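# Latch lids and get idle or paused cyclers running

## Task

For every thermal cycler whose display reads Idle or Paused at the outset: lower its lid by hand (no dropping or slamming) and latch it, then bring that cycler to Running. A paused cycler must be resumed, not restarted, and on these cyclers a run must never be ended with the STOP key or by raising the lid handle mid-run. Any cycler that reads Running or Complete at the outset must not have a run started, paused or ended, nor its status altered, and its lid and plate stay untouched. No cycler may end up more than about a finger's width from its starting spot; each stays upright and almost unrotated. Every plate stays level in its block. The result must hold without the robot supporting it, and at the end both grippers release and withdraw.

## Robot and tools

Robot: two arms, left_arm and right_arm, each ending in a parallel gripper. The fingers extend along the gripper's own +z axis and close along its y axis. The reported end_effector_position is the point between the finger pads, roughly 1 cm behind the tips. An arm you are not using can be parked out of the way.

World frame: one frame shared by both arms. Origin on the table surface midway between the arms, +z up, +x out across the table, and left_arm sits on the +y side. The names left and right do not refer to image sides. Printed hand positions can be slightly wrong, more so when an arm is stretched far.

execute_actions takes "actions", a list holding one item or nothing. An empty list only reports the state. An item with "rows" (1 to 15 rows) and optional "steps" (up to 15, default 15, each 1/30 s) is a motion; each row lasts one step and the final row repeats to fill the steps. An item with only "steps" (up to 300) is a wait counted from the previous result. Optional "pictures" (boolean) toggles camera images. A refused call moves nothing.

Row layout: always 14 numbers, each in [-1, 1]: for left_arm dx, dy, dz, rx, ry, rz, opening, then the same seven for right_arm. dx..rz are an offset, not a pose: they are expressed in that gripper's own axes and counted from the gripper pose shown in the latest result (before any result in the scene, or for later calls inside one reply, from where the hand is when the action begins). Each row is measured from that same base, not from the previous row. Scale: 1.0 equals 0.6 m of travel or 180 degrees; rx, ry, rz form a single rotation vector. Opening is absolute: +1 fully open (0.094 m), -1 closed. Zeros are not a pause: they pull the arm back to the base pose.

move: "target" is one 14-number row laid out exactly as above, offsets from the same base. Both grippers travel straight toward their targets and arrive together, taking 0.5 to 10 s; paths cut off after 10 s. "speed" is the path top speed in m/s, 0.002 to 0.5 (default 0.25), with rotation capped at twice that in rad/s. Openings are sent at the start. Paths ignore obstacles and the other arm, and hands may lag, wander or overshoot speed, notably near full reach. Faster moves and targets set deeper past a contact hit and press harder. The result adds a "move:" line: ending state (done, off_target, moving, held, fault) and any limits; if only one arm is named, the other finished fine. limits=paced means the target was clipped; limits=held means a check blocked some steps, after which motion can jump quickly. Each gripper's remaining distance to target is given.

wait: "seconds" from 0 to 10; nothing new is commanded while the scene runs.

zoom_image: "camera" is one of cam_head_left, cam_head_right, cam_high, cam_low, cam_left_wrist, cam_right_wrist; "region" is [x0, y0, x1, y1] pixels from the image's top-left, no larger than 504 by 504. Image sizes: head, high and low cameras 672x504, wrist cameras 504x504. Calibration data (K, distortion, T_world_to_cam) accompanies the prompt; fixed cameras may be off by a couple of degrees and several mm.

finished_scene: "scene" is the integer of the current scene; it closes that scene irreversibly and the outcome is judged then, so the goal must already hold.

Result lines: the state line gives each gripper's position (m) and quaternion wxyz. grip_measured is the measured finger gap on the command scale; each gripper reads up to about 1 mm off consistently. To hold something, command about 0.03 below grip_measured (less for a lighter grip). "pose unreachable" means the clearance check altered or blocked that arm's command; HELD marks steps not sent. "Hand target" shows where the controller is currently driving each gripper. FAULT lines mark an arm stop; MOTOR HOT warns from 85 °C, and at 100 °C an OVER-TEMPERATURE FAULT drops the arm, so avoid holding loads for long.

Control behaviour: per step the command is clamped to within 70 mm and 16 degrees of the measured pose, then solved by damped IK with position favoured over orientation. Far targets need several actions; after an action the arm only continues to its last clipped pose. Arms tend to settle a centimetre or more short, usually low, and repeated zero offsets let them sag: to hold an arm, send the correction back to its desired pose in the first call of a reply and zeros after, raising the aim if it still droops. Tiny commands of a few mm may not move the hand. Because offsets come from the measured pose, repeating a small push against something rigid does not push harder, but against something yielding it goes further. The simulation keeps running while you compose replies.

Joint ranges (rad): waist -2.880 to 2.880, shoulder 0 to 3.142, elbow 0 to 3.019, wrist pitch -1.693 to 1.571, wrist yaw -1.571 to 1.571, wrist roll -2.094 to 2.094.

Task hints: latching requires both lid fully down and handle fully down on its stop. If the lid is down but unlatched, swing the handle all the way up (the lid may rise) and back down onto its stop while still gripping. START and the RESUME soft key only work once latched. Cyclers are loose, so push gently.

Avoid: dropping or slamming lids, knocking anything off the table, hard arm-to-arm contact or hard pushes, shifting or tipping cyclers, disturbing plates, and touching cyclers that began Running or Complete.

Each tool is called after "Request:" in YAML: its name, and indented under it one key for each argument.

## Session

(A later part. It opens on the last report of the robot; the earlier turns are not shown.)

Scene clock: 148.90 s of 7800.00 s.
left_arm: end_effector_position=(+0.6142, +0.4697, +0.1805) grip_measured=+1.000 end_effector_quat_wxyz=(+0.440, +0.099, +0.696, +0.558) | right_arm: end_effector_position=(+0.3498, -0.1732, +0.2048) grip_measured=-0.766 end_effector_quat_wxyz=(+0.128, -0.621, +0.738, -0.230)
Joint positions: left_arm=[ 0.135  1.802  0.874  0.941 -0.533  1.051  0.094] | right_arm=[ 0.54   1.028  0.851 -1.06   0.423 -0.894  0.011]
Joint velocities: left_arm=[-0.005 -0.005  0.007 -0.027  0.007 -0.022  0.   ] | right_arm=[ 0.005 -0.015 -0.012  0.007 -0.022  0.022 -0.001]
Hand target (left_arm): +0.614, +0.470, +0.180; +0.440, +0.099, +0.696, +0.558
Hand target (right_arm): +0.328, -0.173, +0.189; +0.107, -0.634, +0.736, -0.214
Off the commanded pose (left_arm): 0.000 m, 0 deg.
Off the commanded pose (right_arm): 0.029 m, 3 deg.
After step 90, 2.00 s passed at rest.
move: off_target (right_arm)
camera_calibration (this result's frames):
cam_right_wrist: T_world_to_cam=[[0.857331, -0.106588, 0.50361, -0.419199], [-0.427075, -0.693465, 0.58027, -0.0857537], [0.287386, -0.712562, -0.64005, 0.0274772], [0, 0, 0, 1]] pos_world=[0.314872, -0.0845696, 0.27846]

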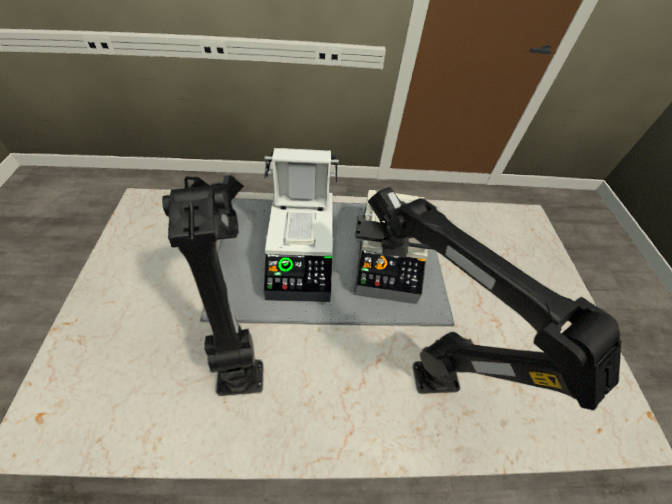

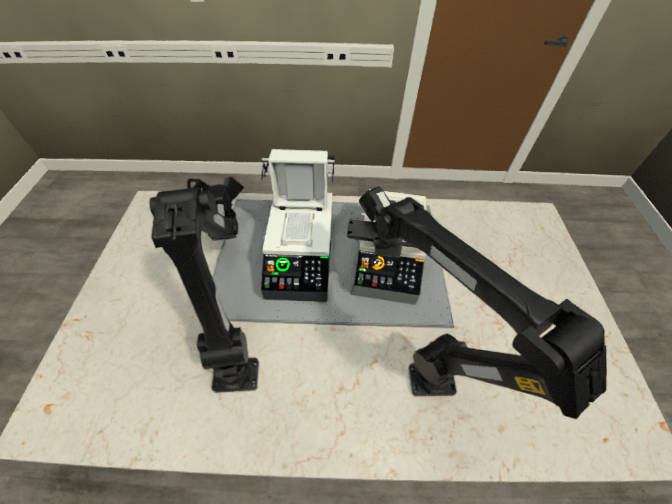

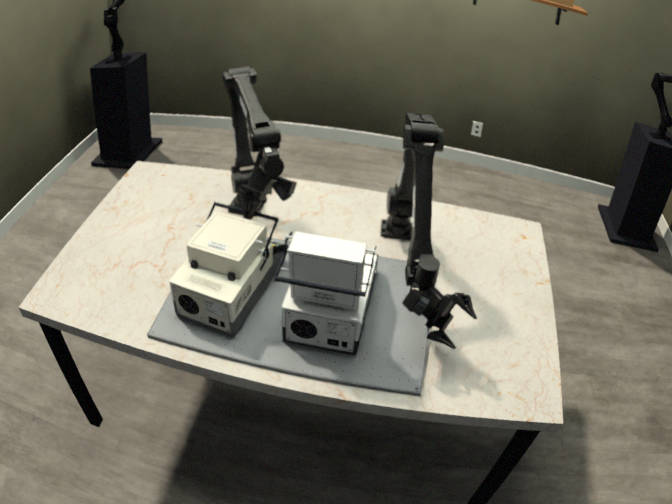

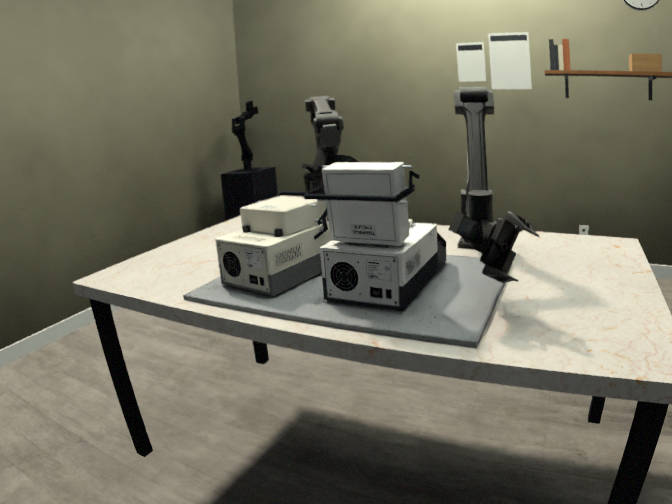

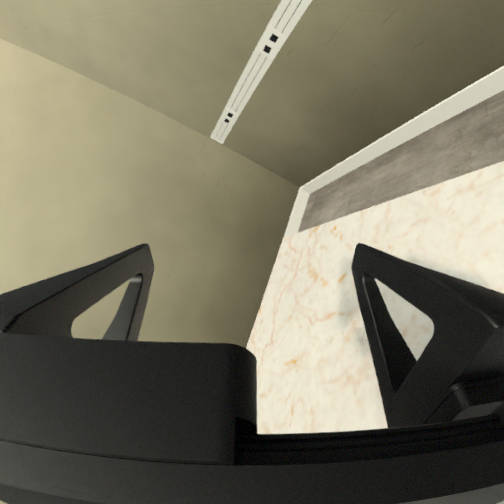

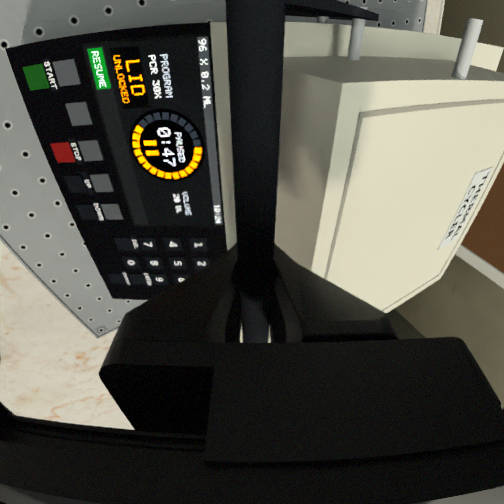

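Request:
move:
  target: [0,0,0,0,0,0,1,0,0.065,0.05,0,0,0,-0.78]
  speed: 0.04

Request:
move:
  target: [0,0,0,0,0,0,1,0,0.03,0.045,0,0,0,-0.78]
  speed: 0.03

Scene clock: 156.90 s of 7800.00 s.
left_arm: end_effector_position=(+0.6142, +0.4697, +0.1805) grip_measured=+1.000 end_effector_quat_wxyz=(+0.440, +0.099, +0.696, +0.558) | right_arm: end_effector_position=(+0.3412, -0.1717, +0.1808) grip_measured=-0.767 end_effector_quat_wxyz=(+0.150, -0.618, +0.734, -0.241)
Joint positions: left_arm=[ 0.135  1.802  0.874  0.941 -0.533  1.051  0.094] | right_arm=[ 0.57   0.997  0.756 -0.957  0.449 -0.877  0.011]
Joint velocities: left_arm=[-0.005 -0.015  0.002  0.012 -0.022 -0.037  0.   ] | right_arm=[-0.005  0.005  0.002  0.007 -0.007  0.022  0.   ]
Hand target (left_arm): +0.614, +0.470, +0.180; +0.440, +0.099, +0.696, +0.558
Hand target (right_arm): +0.330, -0.174, +0.161; +0.128, -0.621, +0.738, -0.231
Off the commanded pose (left_arm): 0.000 m, 0 deg.
Off the commanded pose (right_arm): 0.024 m, 3 deg.
After step 90, 3.47 s passed at rest.
move: off_target (right_arm)
camera_calibration (this result's frames):
cam_right_wrist: T_world_to_cam=[[0.833019, -0.106183, 0.542959, -0.398333], [-0.449408, -0.70225, 0.552157, -0.0632444], [0.322664, -0.703967, -0.632707, 0.00379349], [0, 0, 0, 1]] pos_world=[0.302172, -0.084039, 0.2536]

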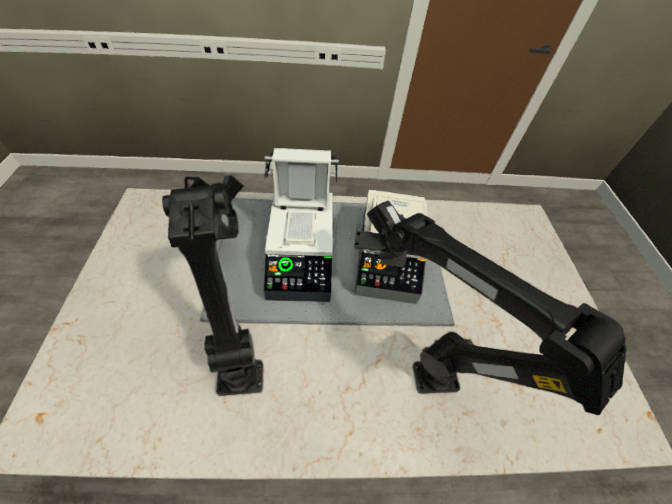

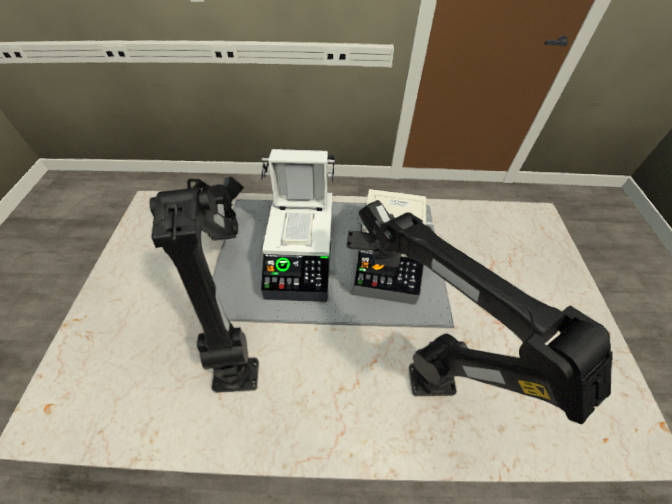

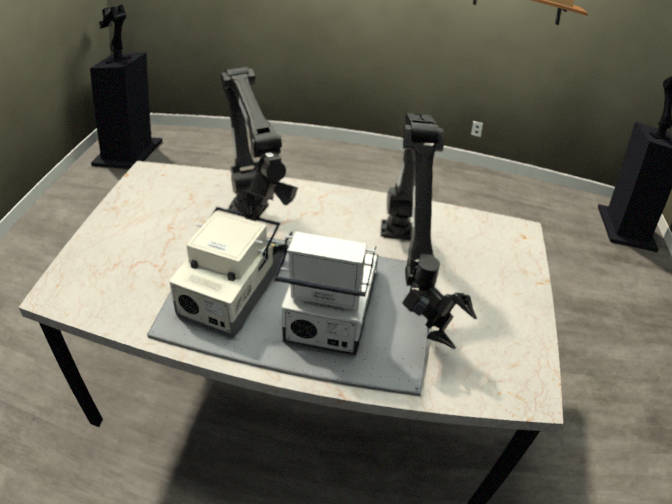

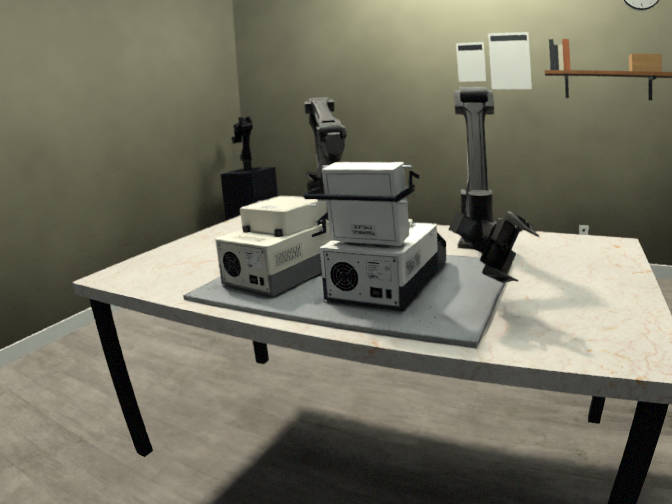

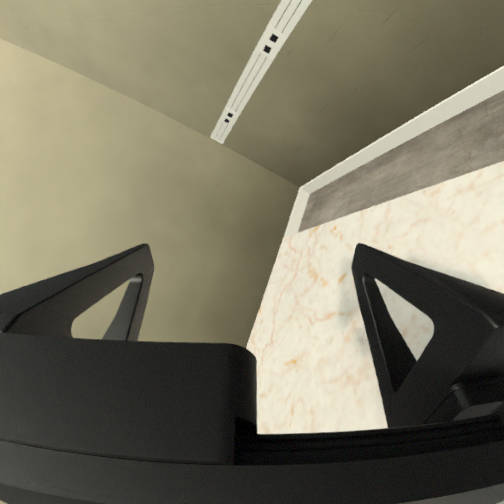

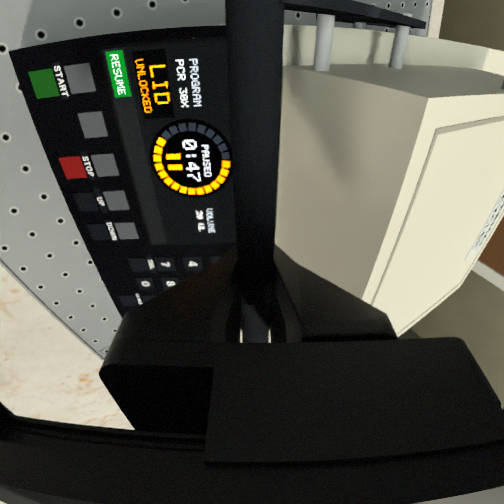

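Scene clock: 158.20 s of 7800.00 s.
left_arm: end_effector_position=(+0.6142, +0.4697, +0.1805) grip_measured=+1.000 end_effector_quat_wxyz=(+0.440, +0.099, +0.696, +0.558) | right_arm: end_effector_position=(+0.3407, -0.1714, +0.1748) grip_measured=-0.767 end_effector_quat_wxyz=(+0.165, -0.615, +0.731, -0.246)
Joint positions: left_arm=[ 0.135  1.802  0.874  0.941 -0.533  1.051  0.094] | right_arm=[ 0.576  0.98   0.72  -0.903  0.457 -0.882  0.011]
Joint velocities: left_arm=[-0.005 -0.015 -0.012  0.002 -0.051 -0.051  0.   ] | right_arm=[-0.005  0.005  0.007 -0.007  0.007  0.037 -0.001]
Hand target (left_arm): +0.614, +0.470, +0.180; +0.440, +0.099, +0.696, +0.558
Hand target (right_arm): +0.338, -0.175, +0.150; +0.149, -0.617, +0.734, -0.241
Off the commanded pose (left_arm): 0.000 m, 0 deg.
Off the commanded pose (right_arm): 0.026 m, 2 deg.
move: off_target (right_arm)
camera_calibration (this result's frames):
cam_right_wrist: T_world_to_cam=[[0.815922, -0.107484, 0.568083, -0.393417], [-0.462374, -0.711201, 0.529531, -0.0530907], [0.347105, -0.694723, -0.629983, -0.00688752], [0, 0, 0, 1]] pos_world=[0.29884, -0.0848292, 0.247268]

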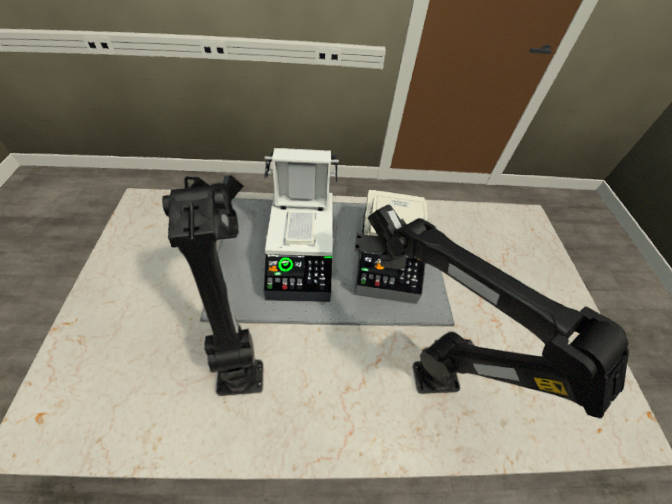

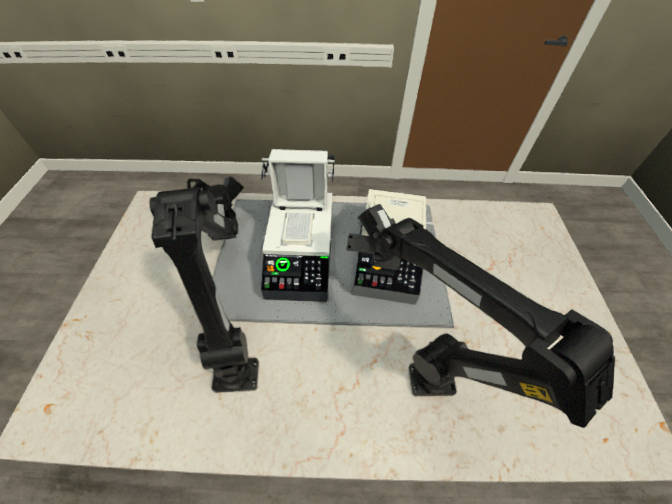

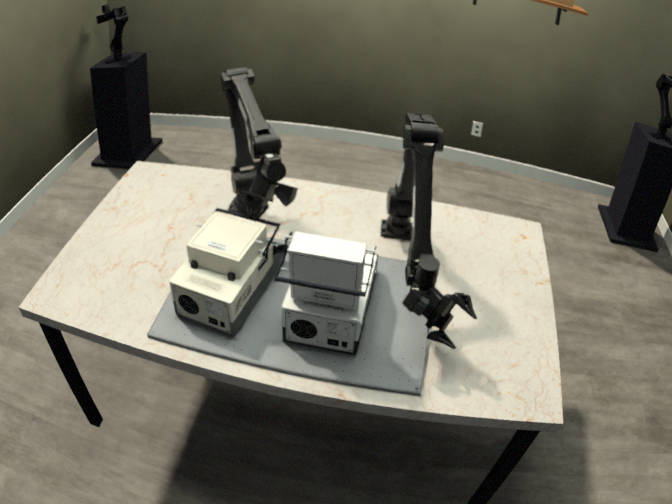

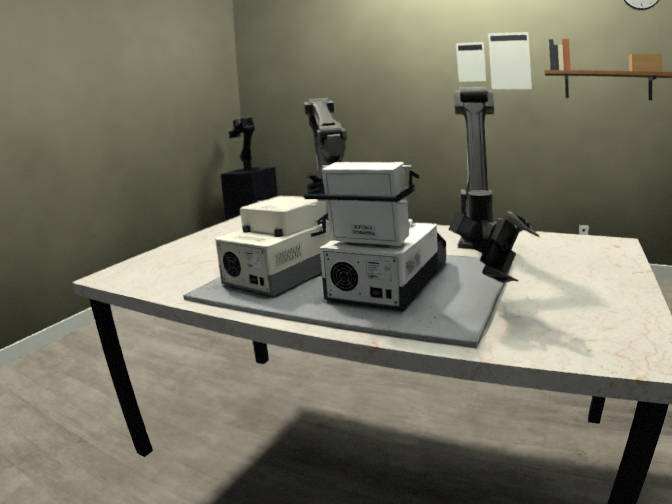

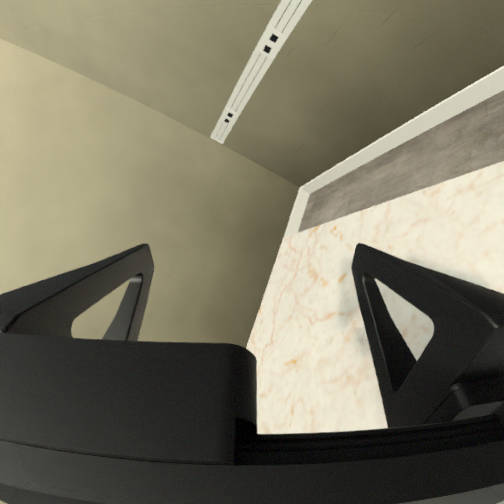

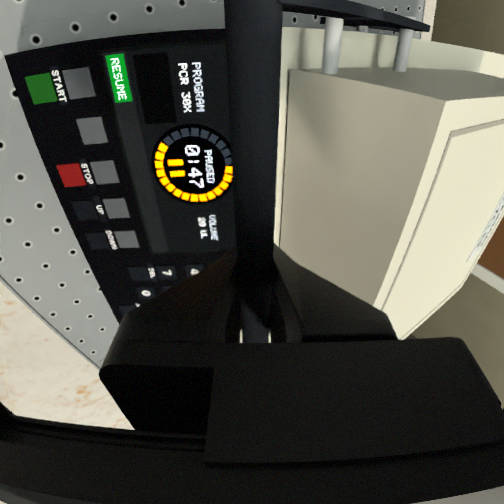

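Request:
move:
  target: [0,0,0,0,0,0,1,0,-0.01,-0.085,0,0,0,0]
  speed: 0.05

Request:
move:
  target: [0,0,0,0,0,0,1,-0.115,0.12,0.03,0,0,0,-1]
  speed: 0.08

Scene clock: 174.87 s of 7800.00 s.
left_arm: end_effector_position=(+0.6142, +0.4697, +0.1805) grip_measured=+1.000 end_effector_quat_wxyz=(+0.440, +0.099, +0.696, +0.558) | right_arm: end_effector_position=(+0.3117, -0.1730, +0.1959) grip_measured=-0.002 end_effector_quat_wxyz=(+0.145, -0.624, +0.727, -0.246)
Joint positions: left_arm=[ 0.135  1.802  0.874  0.941 -0.533  1.051  0.094] | right_arm=[ 0.639  0.919  0.753 -1.067  0.48  -0.825  0.047]
Joint velocities: left_arm=[-0.015 -0.015  0.012  0.002 -0.051 -0.051  0.   ] | right_arm=[-0.015 -0.005 -0.017 -0.022 -0.037 -0.022  0.001]
Hand target (left_arm): +0.614, +0.470, +0.180; +0.440, +0.099, +0.696, +0.558
Hand target (right_arm): +0.318, -0.165, +0.220; +0.166, -0.615, +0.730, -0.246
Off the commanded pose (left_arm): 0.000 m, 0 deg.
Off the commanded pose (right_arm): 0.027 m, 3 deg.
After step 90, 12.30 s passed at rest.
move: off_target (right_arm)
camera_calibration (this result's frames):
cam_right_wrist: T_world_to_cam=[[0.835181, -0.0850303, 0.543362, -0.379128], [-0.438769, -0.698692, 0.565077, -0.0909815], [0.331594, -0.710352, -0.620843, 0.0157255], [0, 0, 0, 1]] pos_world=[0.271506, -0.0846348, 0.267178]

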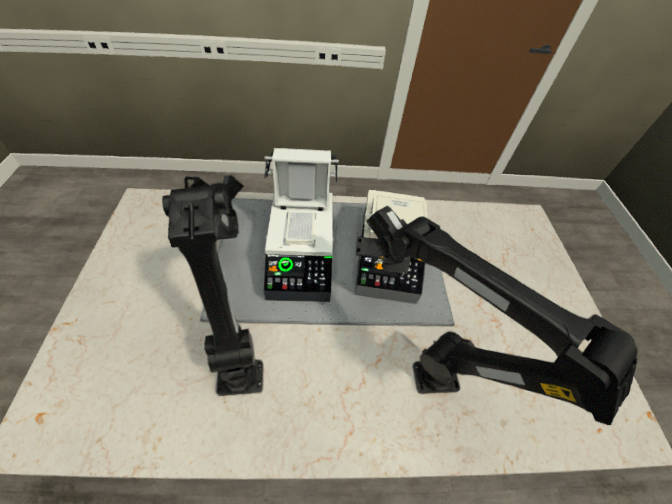

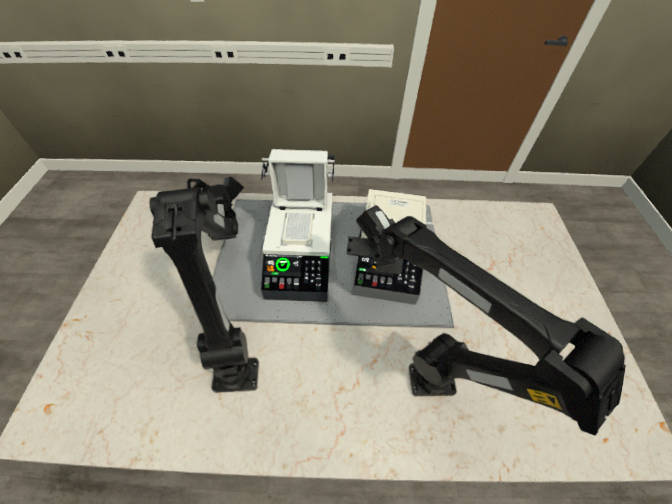

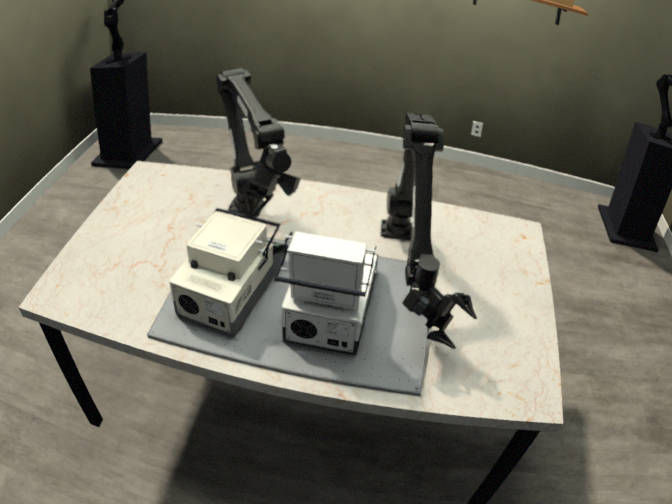

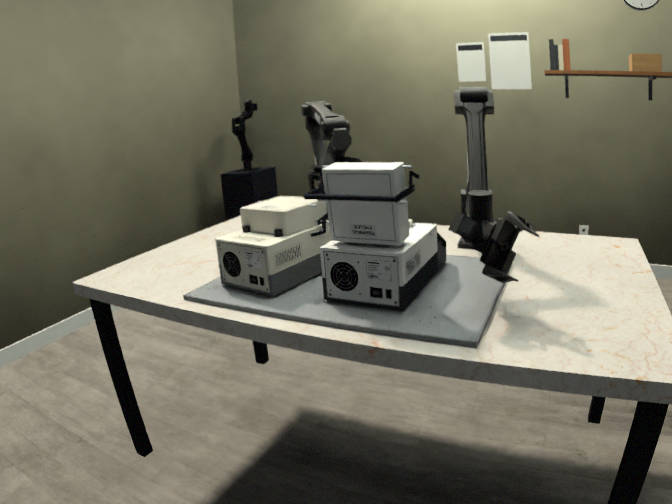

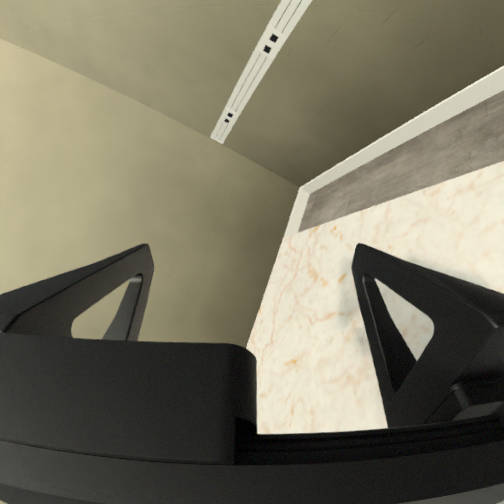

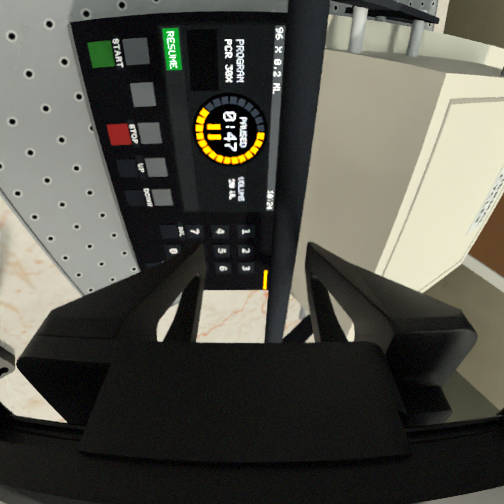

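Scene clock: 176.53 s of 7800.00 s.
left_arm: end_effector_position=(+0.6142, +0.4697, +0.1805) grip_measured=+1.000 end_effector_quat_wxyz=(+0.440, +0.099, +0.696, +0.558) | right_arm: end_effector_position=(+0.2709, -0.1046, +0.1398) grip_measured=-0.977 end_effector_quat_wxyz=(+0.140, -0.631, +0.722, -0.247)
Joint positions: left_arm=[ 0.135  1.802  0.874  0.941 -0.533  1.051  0.094] | right_arm=[ 0.935  1.079  0.705 -1.03   0.554 -0.511  0.001]
Joint velocities: left_arm=[-0.015 -0.015  0.007 -0.012 -0.007  0.051  0.   ] | right_arm=[-0.005  0.005 -0.002 -0.032 -0.066  0.081  0.001]
Hand target (left_arm): +0.614, +0.470, +0.180; +0.440, +0.099, +0.696, +0.558
Hand target (right_arm): +0.272, -0.101, +0.137; +0.148, -0.624, +0.727, -0.246
Off the commanded pose (left_arm): 0.000 m, 0 deg.
Off the commanded pose (right_arm): 0.006 m, 1 deg.
move: done
camera_calibration (this result's frames):
cam_right_wrist: T_world_to_cam=[[0.839923, -0.0673347, 0.538512, -0.307581], [-0.425636, -0.697337, 0.576676, -0.0344105], [0.336694, -0.713573, -0.61437, 0.0403481], [0, 0, 0, 1]] pos_world=[0.230113, -0.0159153, 0.210268]

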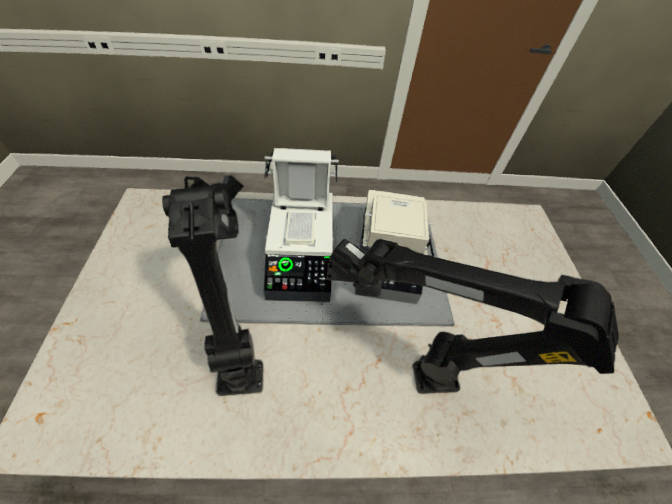

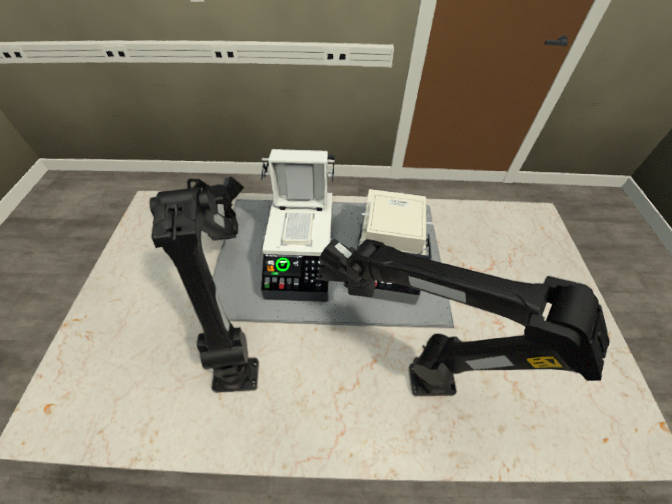

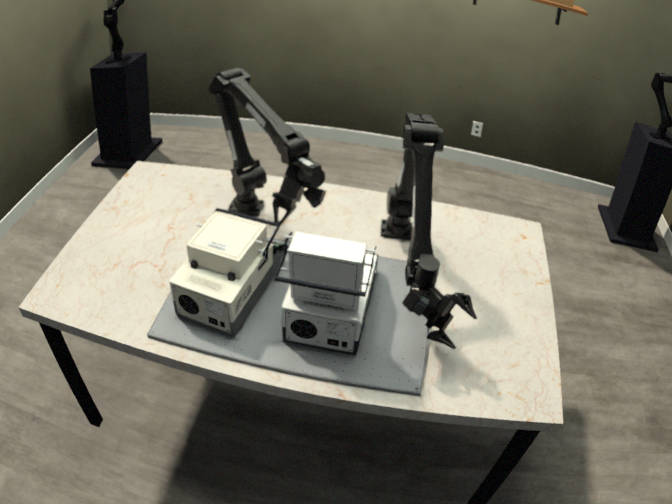

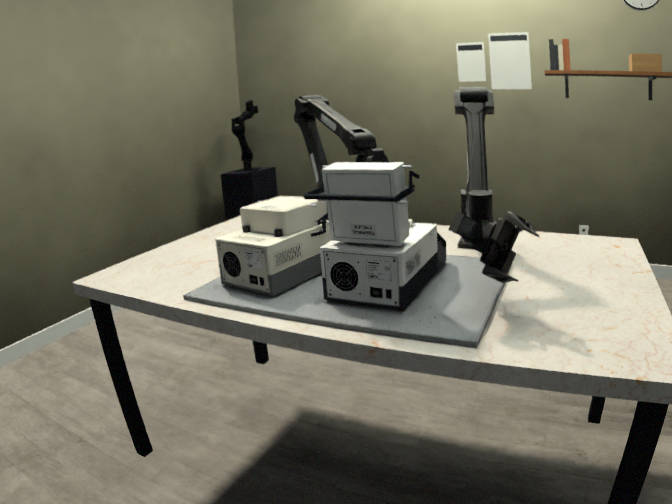

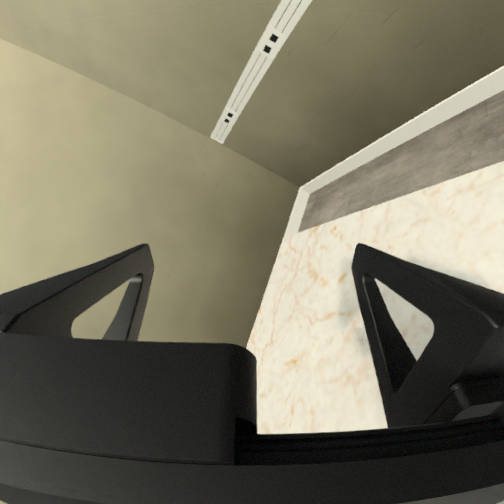

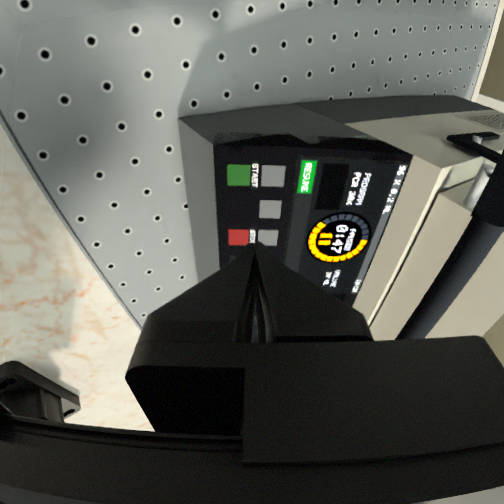

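Request:
move:
  target: [0,0,0,0,0,0,1,-0.04,-0.02,0.025,0,0,0,-1]
  speed: 0.03

Scene clock: 187.93 s of 7800.00 s.
left_arm: end_effector_position=(+0.6142, +0.4697, +0.1805) grip_measured=+1.000 end_effector_quat_wxyz=(+0.440, +0.099, +0.696, +0.558) | right_arm: end_effector_position=(+0.2782, -0.0999, +0.1184) grip_measured=-0.977 end_effector_quat_wxyz=(+0.119, -0.634, +0.721, -0.253)
Joint positions: left_arm=[ 0.135  1.802  0.874  0.941 -0.533  1.051  0.094] | right_arm=[ 0.924  1.161  0.705 -0.988  0.554 -0.519  0.001]
Joint velocities: left_arm=[-0.005 -0.024  0.007  0.007 -0.051  0.051  0.   ] | right_arm=[-0.005  0.005  0.007 -0.007 -0.022  0.022  0.001]
Hand target (left_arm): +0.614, +0.470, +0.180; +0.440, +0.099, +0.696, +0.558
Hand target (right_arm): +0.291, -0.085, +0.131; +0.140, -0.631, +0.722, -0.247
Off the commanded pose (left_arm): 0.000 m, 0 deg.
Off the commanded pose (right_arm): 0.025 m, 3 deg.
After step 90, 7.10 s passed at rest.
move: off_target (right_arm)
camera_calibration (this result's frames):
cam_right_wrist: T_world_to_cam=[[0.852599, -0.0516129, 0.520011, -0.301558], [-0.414269, -0.673312, 0.612398, -0.0207056], [0.318522, -0.737555, -0.595447, 0.028469], [0, 0, 0, 1]] pos_world=[0.239463, -0.00850821, 0.186446]

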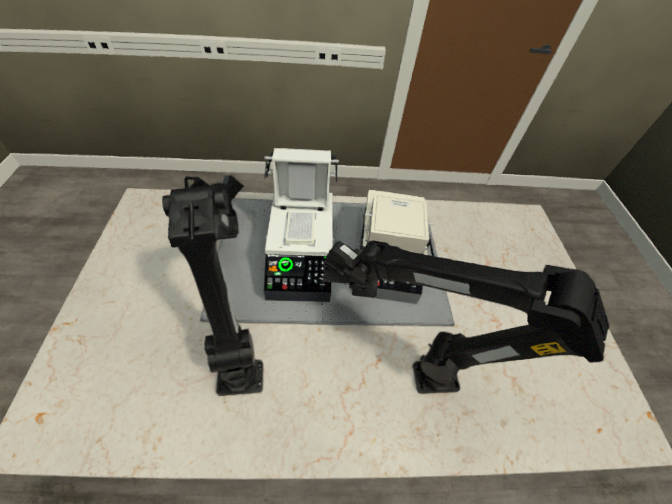

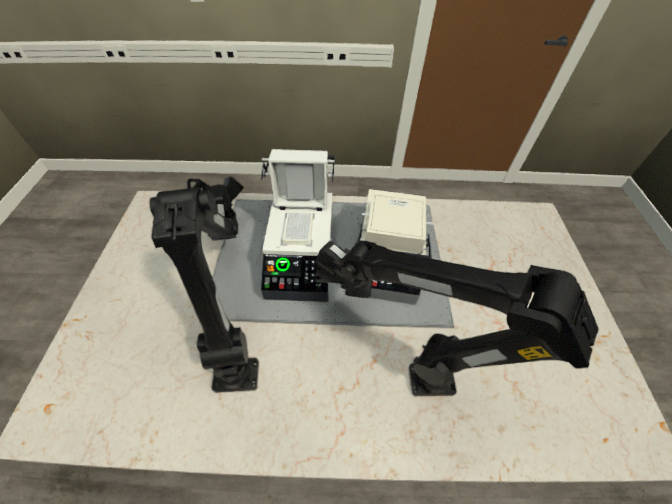

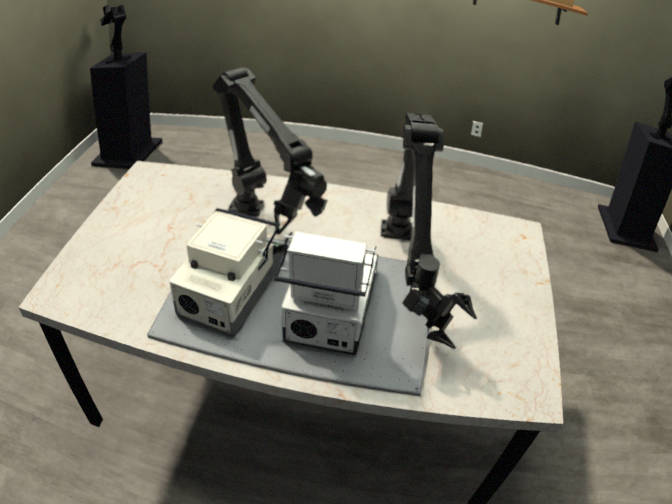

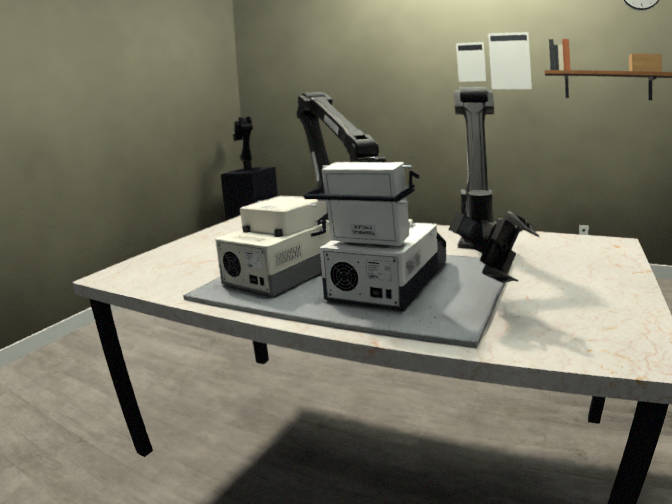

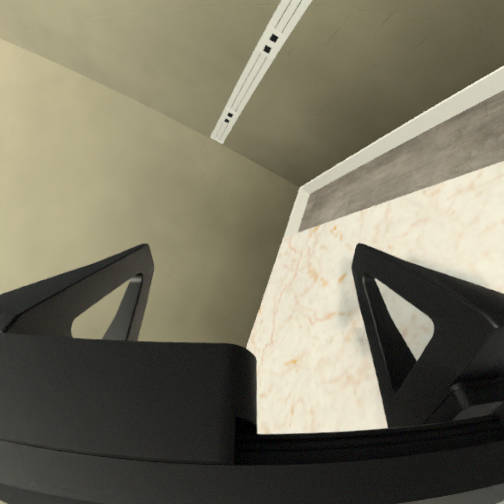

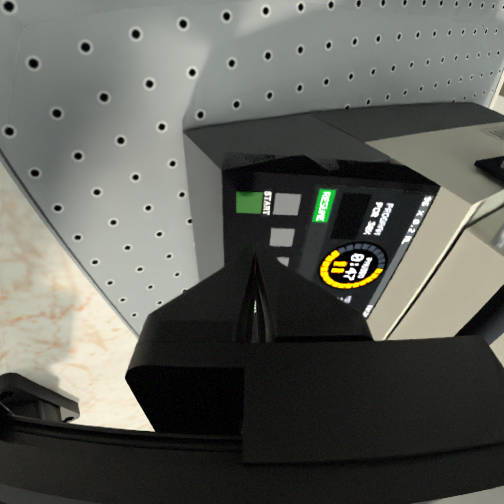

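Request:
move:
  target: [0,0,0,0,0,0,1,-0.055,-0.065,-0.005,0,0,0,-1]
  speed: 0.03

Scene clock: 194.77 s of 7800.00 s.
left_arm: end_effector_position=(+0.6142, +0.4697, +0.1805) grip_measured=+1.000 end_effector_quat_wxyz=(+0.440, +0.099, +0.696, +0.558) | right_arm: end_effector_position=(+0.3033, -0.0814, +0.1233) grip_measured=-0.977 end_effector_quat_wxyz=(+0.110, -0.634, +0.721, -0.256)
Joint positions: left_arm=[ 0.135  1.802  0.874  0.941 -0.533  1.051  0.094] | right_arm=[ 0.893  1.251  0.791 -0.988  0.553 -0.548  0.001]
Joint velocities: left_arm=[-0.005 -0.005 -0.002 -0.007 -0.007  0.051  0.   ] | right_arm=[-0.005 -0.005 -0.022 -0.002 -0.007 -0.066  0.   ]
Hand target (left_arm): +0.614, +0.470, +0.180; +0.440, +0.099, +0.696, +0.558
Hand target (right_arm): +0.315, -0.070, +0.136; +0.120, -0.634, +0.721, -0.253
Off the commanded pose (left_arm): 0.000 m, 0 deg.
Off the commanded pose (right_arm): 0.021 m, 1 deg.
After step 90, 1.87 s passed at rest.
move: off_target (right_arm)
camera_calibration (this result's frames):
cam_right_wrist: T_world_to_cam=[[0.857134, -0.0482531, 0.512829, -0.324842], [-0.412412, -0.660781, 0.627125, -0.00219383], [0.308607, -0.749026, -0.586278, 0.0379497], [0, 0, 0, 1]] pos_world=[0.265817, 0.011301, 0.190213]

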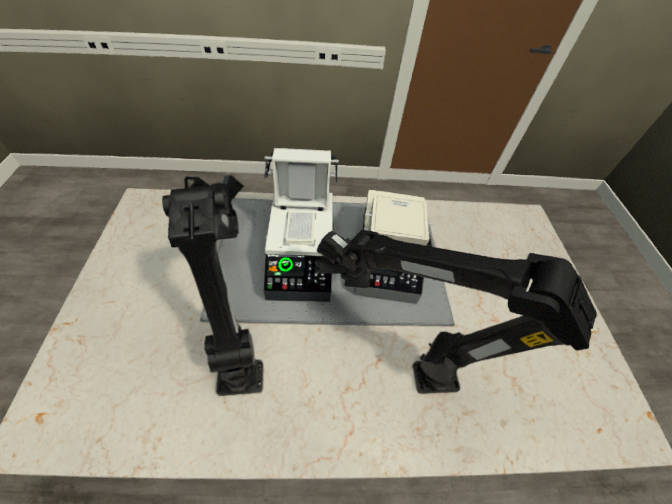

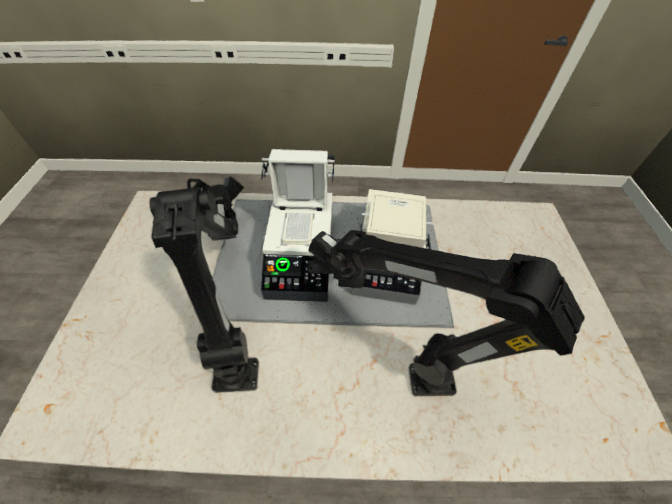

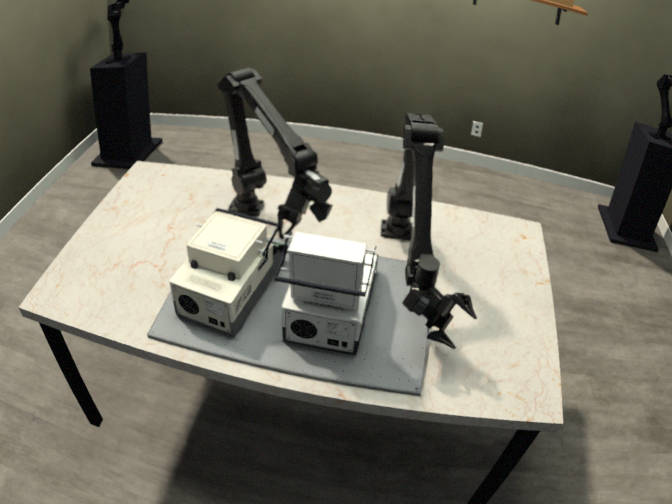

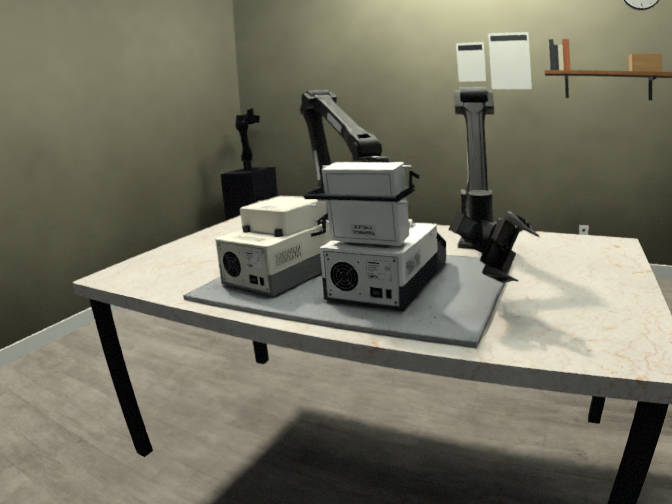

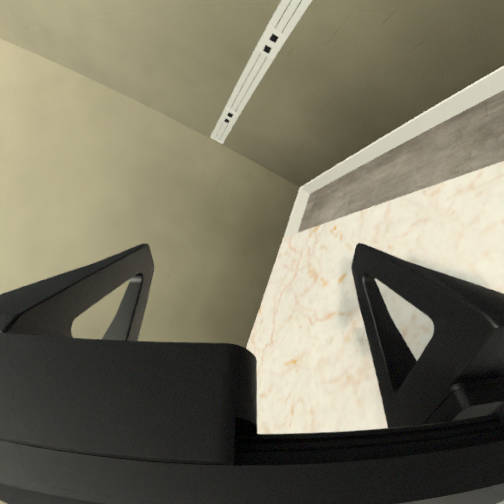

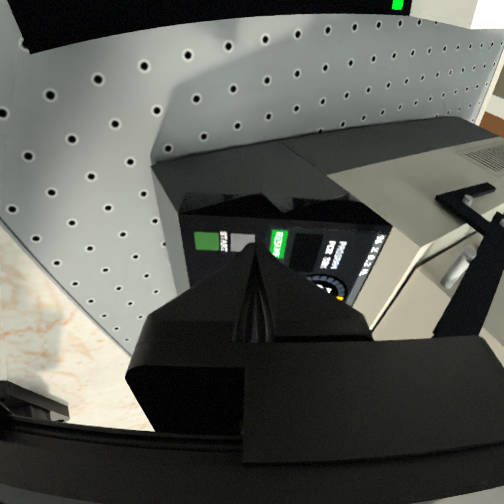

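Request:
move:
  target: [0,0,0,0,0,0,1,0.008,0.012,0.03,0,0,0,-1]
  speed: 0.02

Scene clock: 201.70 s of 7800.00 s.
left_arm: end_effector_position=(+0.6142, +0.4697, +0.1805) grip_measured=+1.000 end_effector_quat_wxyz=(+0.440, +0.099, +0.696, +0.558) | right_arm: end_effector_position=(+0.3016, -0.0896, +0.1094) grip_measured=-0.977 end_effector_quat_wxyz=(+0.109, -0.633, +0.722, -0.257)
Joint positions: left_arm=[ 0.135  1.802  0.874  0.941 -0.533  1.051  0.094] | right_arm=[ 0.882  1.251  0.75  -0.943  0.553 -0.554  0.001]
Joint velocities: left_arm=[-0.015 -0.005 -0.007 -0.002 -0.022  0.037  0.   ] | right_arm=[ 0.005  0.005  0.007  0.017 -0.022  0.007 -0.001]
Hand target (left_arm): +0.614, +0.470, +0.180; +0.440, +0.099, +0.696, +0.558
Hand target (right_arm): +0.305, -0.090, +0.105; +0.110, -0.634, +0.721, -0.256
Off the commanded pose (left_arm): 0.000 m, 0 deg.
Off the commanded pose (right_arm): 0.005 m, 0 deg.
After step 90, 2.70 s passed at rest.
move: done
camera_calibration (this result's frames):
cam_right_wrist: T_world_to_cam=[[0.8567, -0.0523568, 0.513151, -0.316927], [-0.416056, -0.658187, 0.627445, 0.00168146], [0.304899, -0.751031, -0.585652, 0.02508], [0, 0, 0, 1]] pos_world=[0.264564, 0.00334931, 0.176264]

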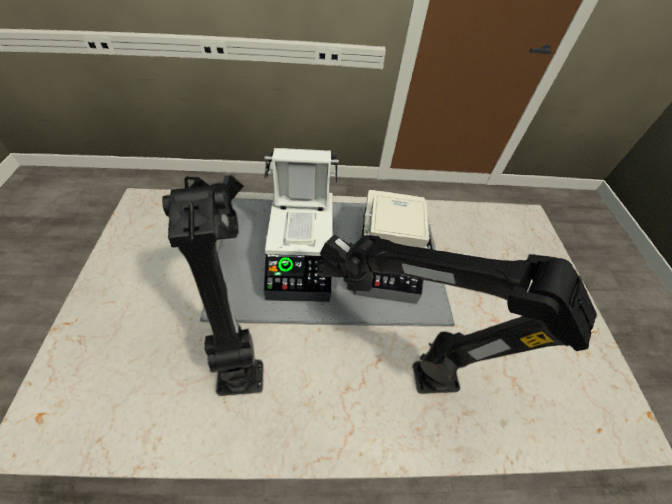

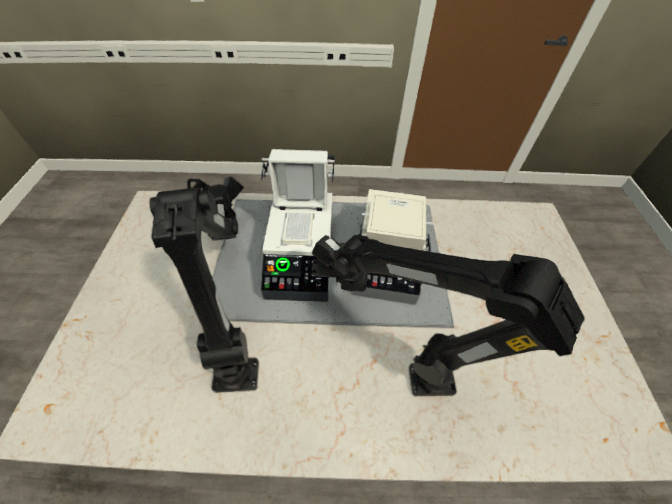

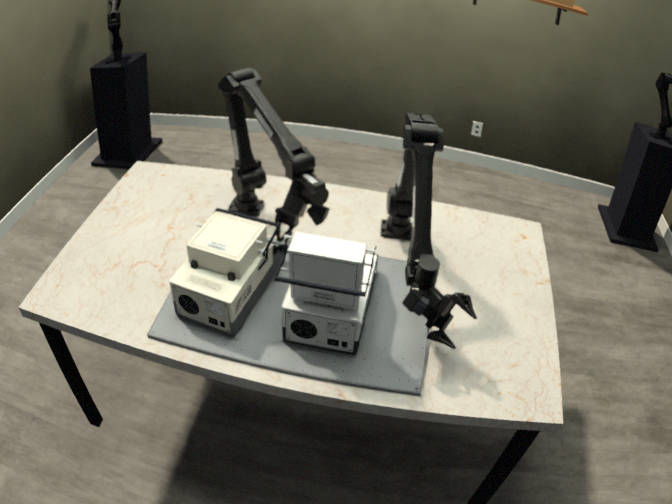

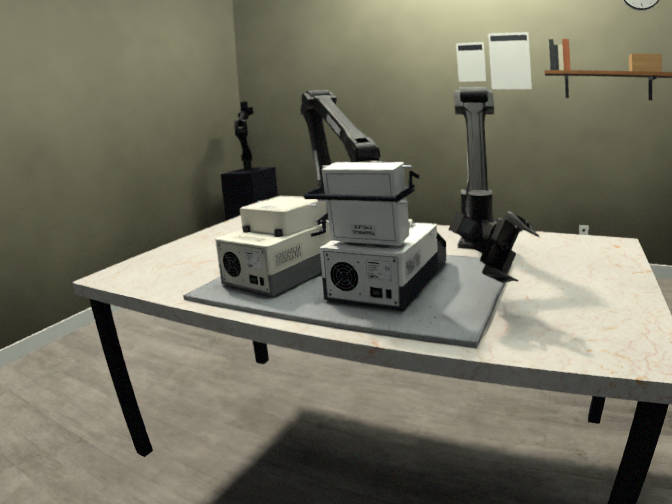

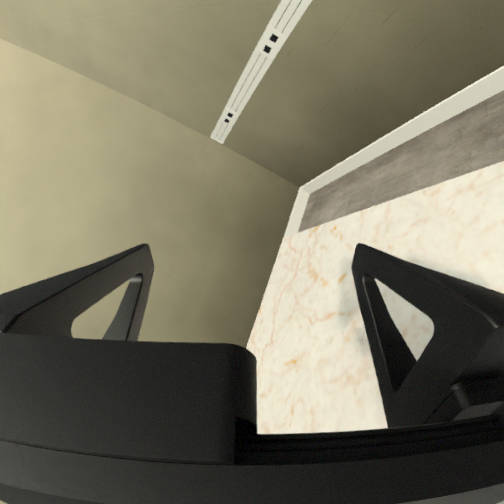

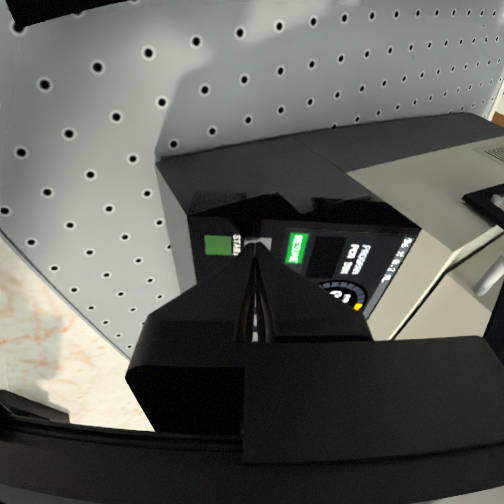

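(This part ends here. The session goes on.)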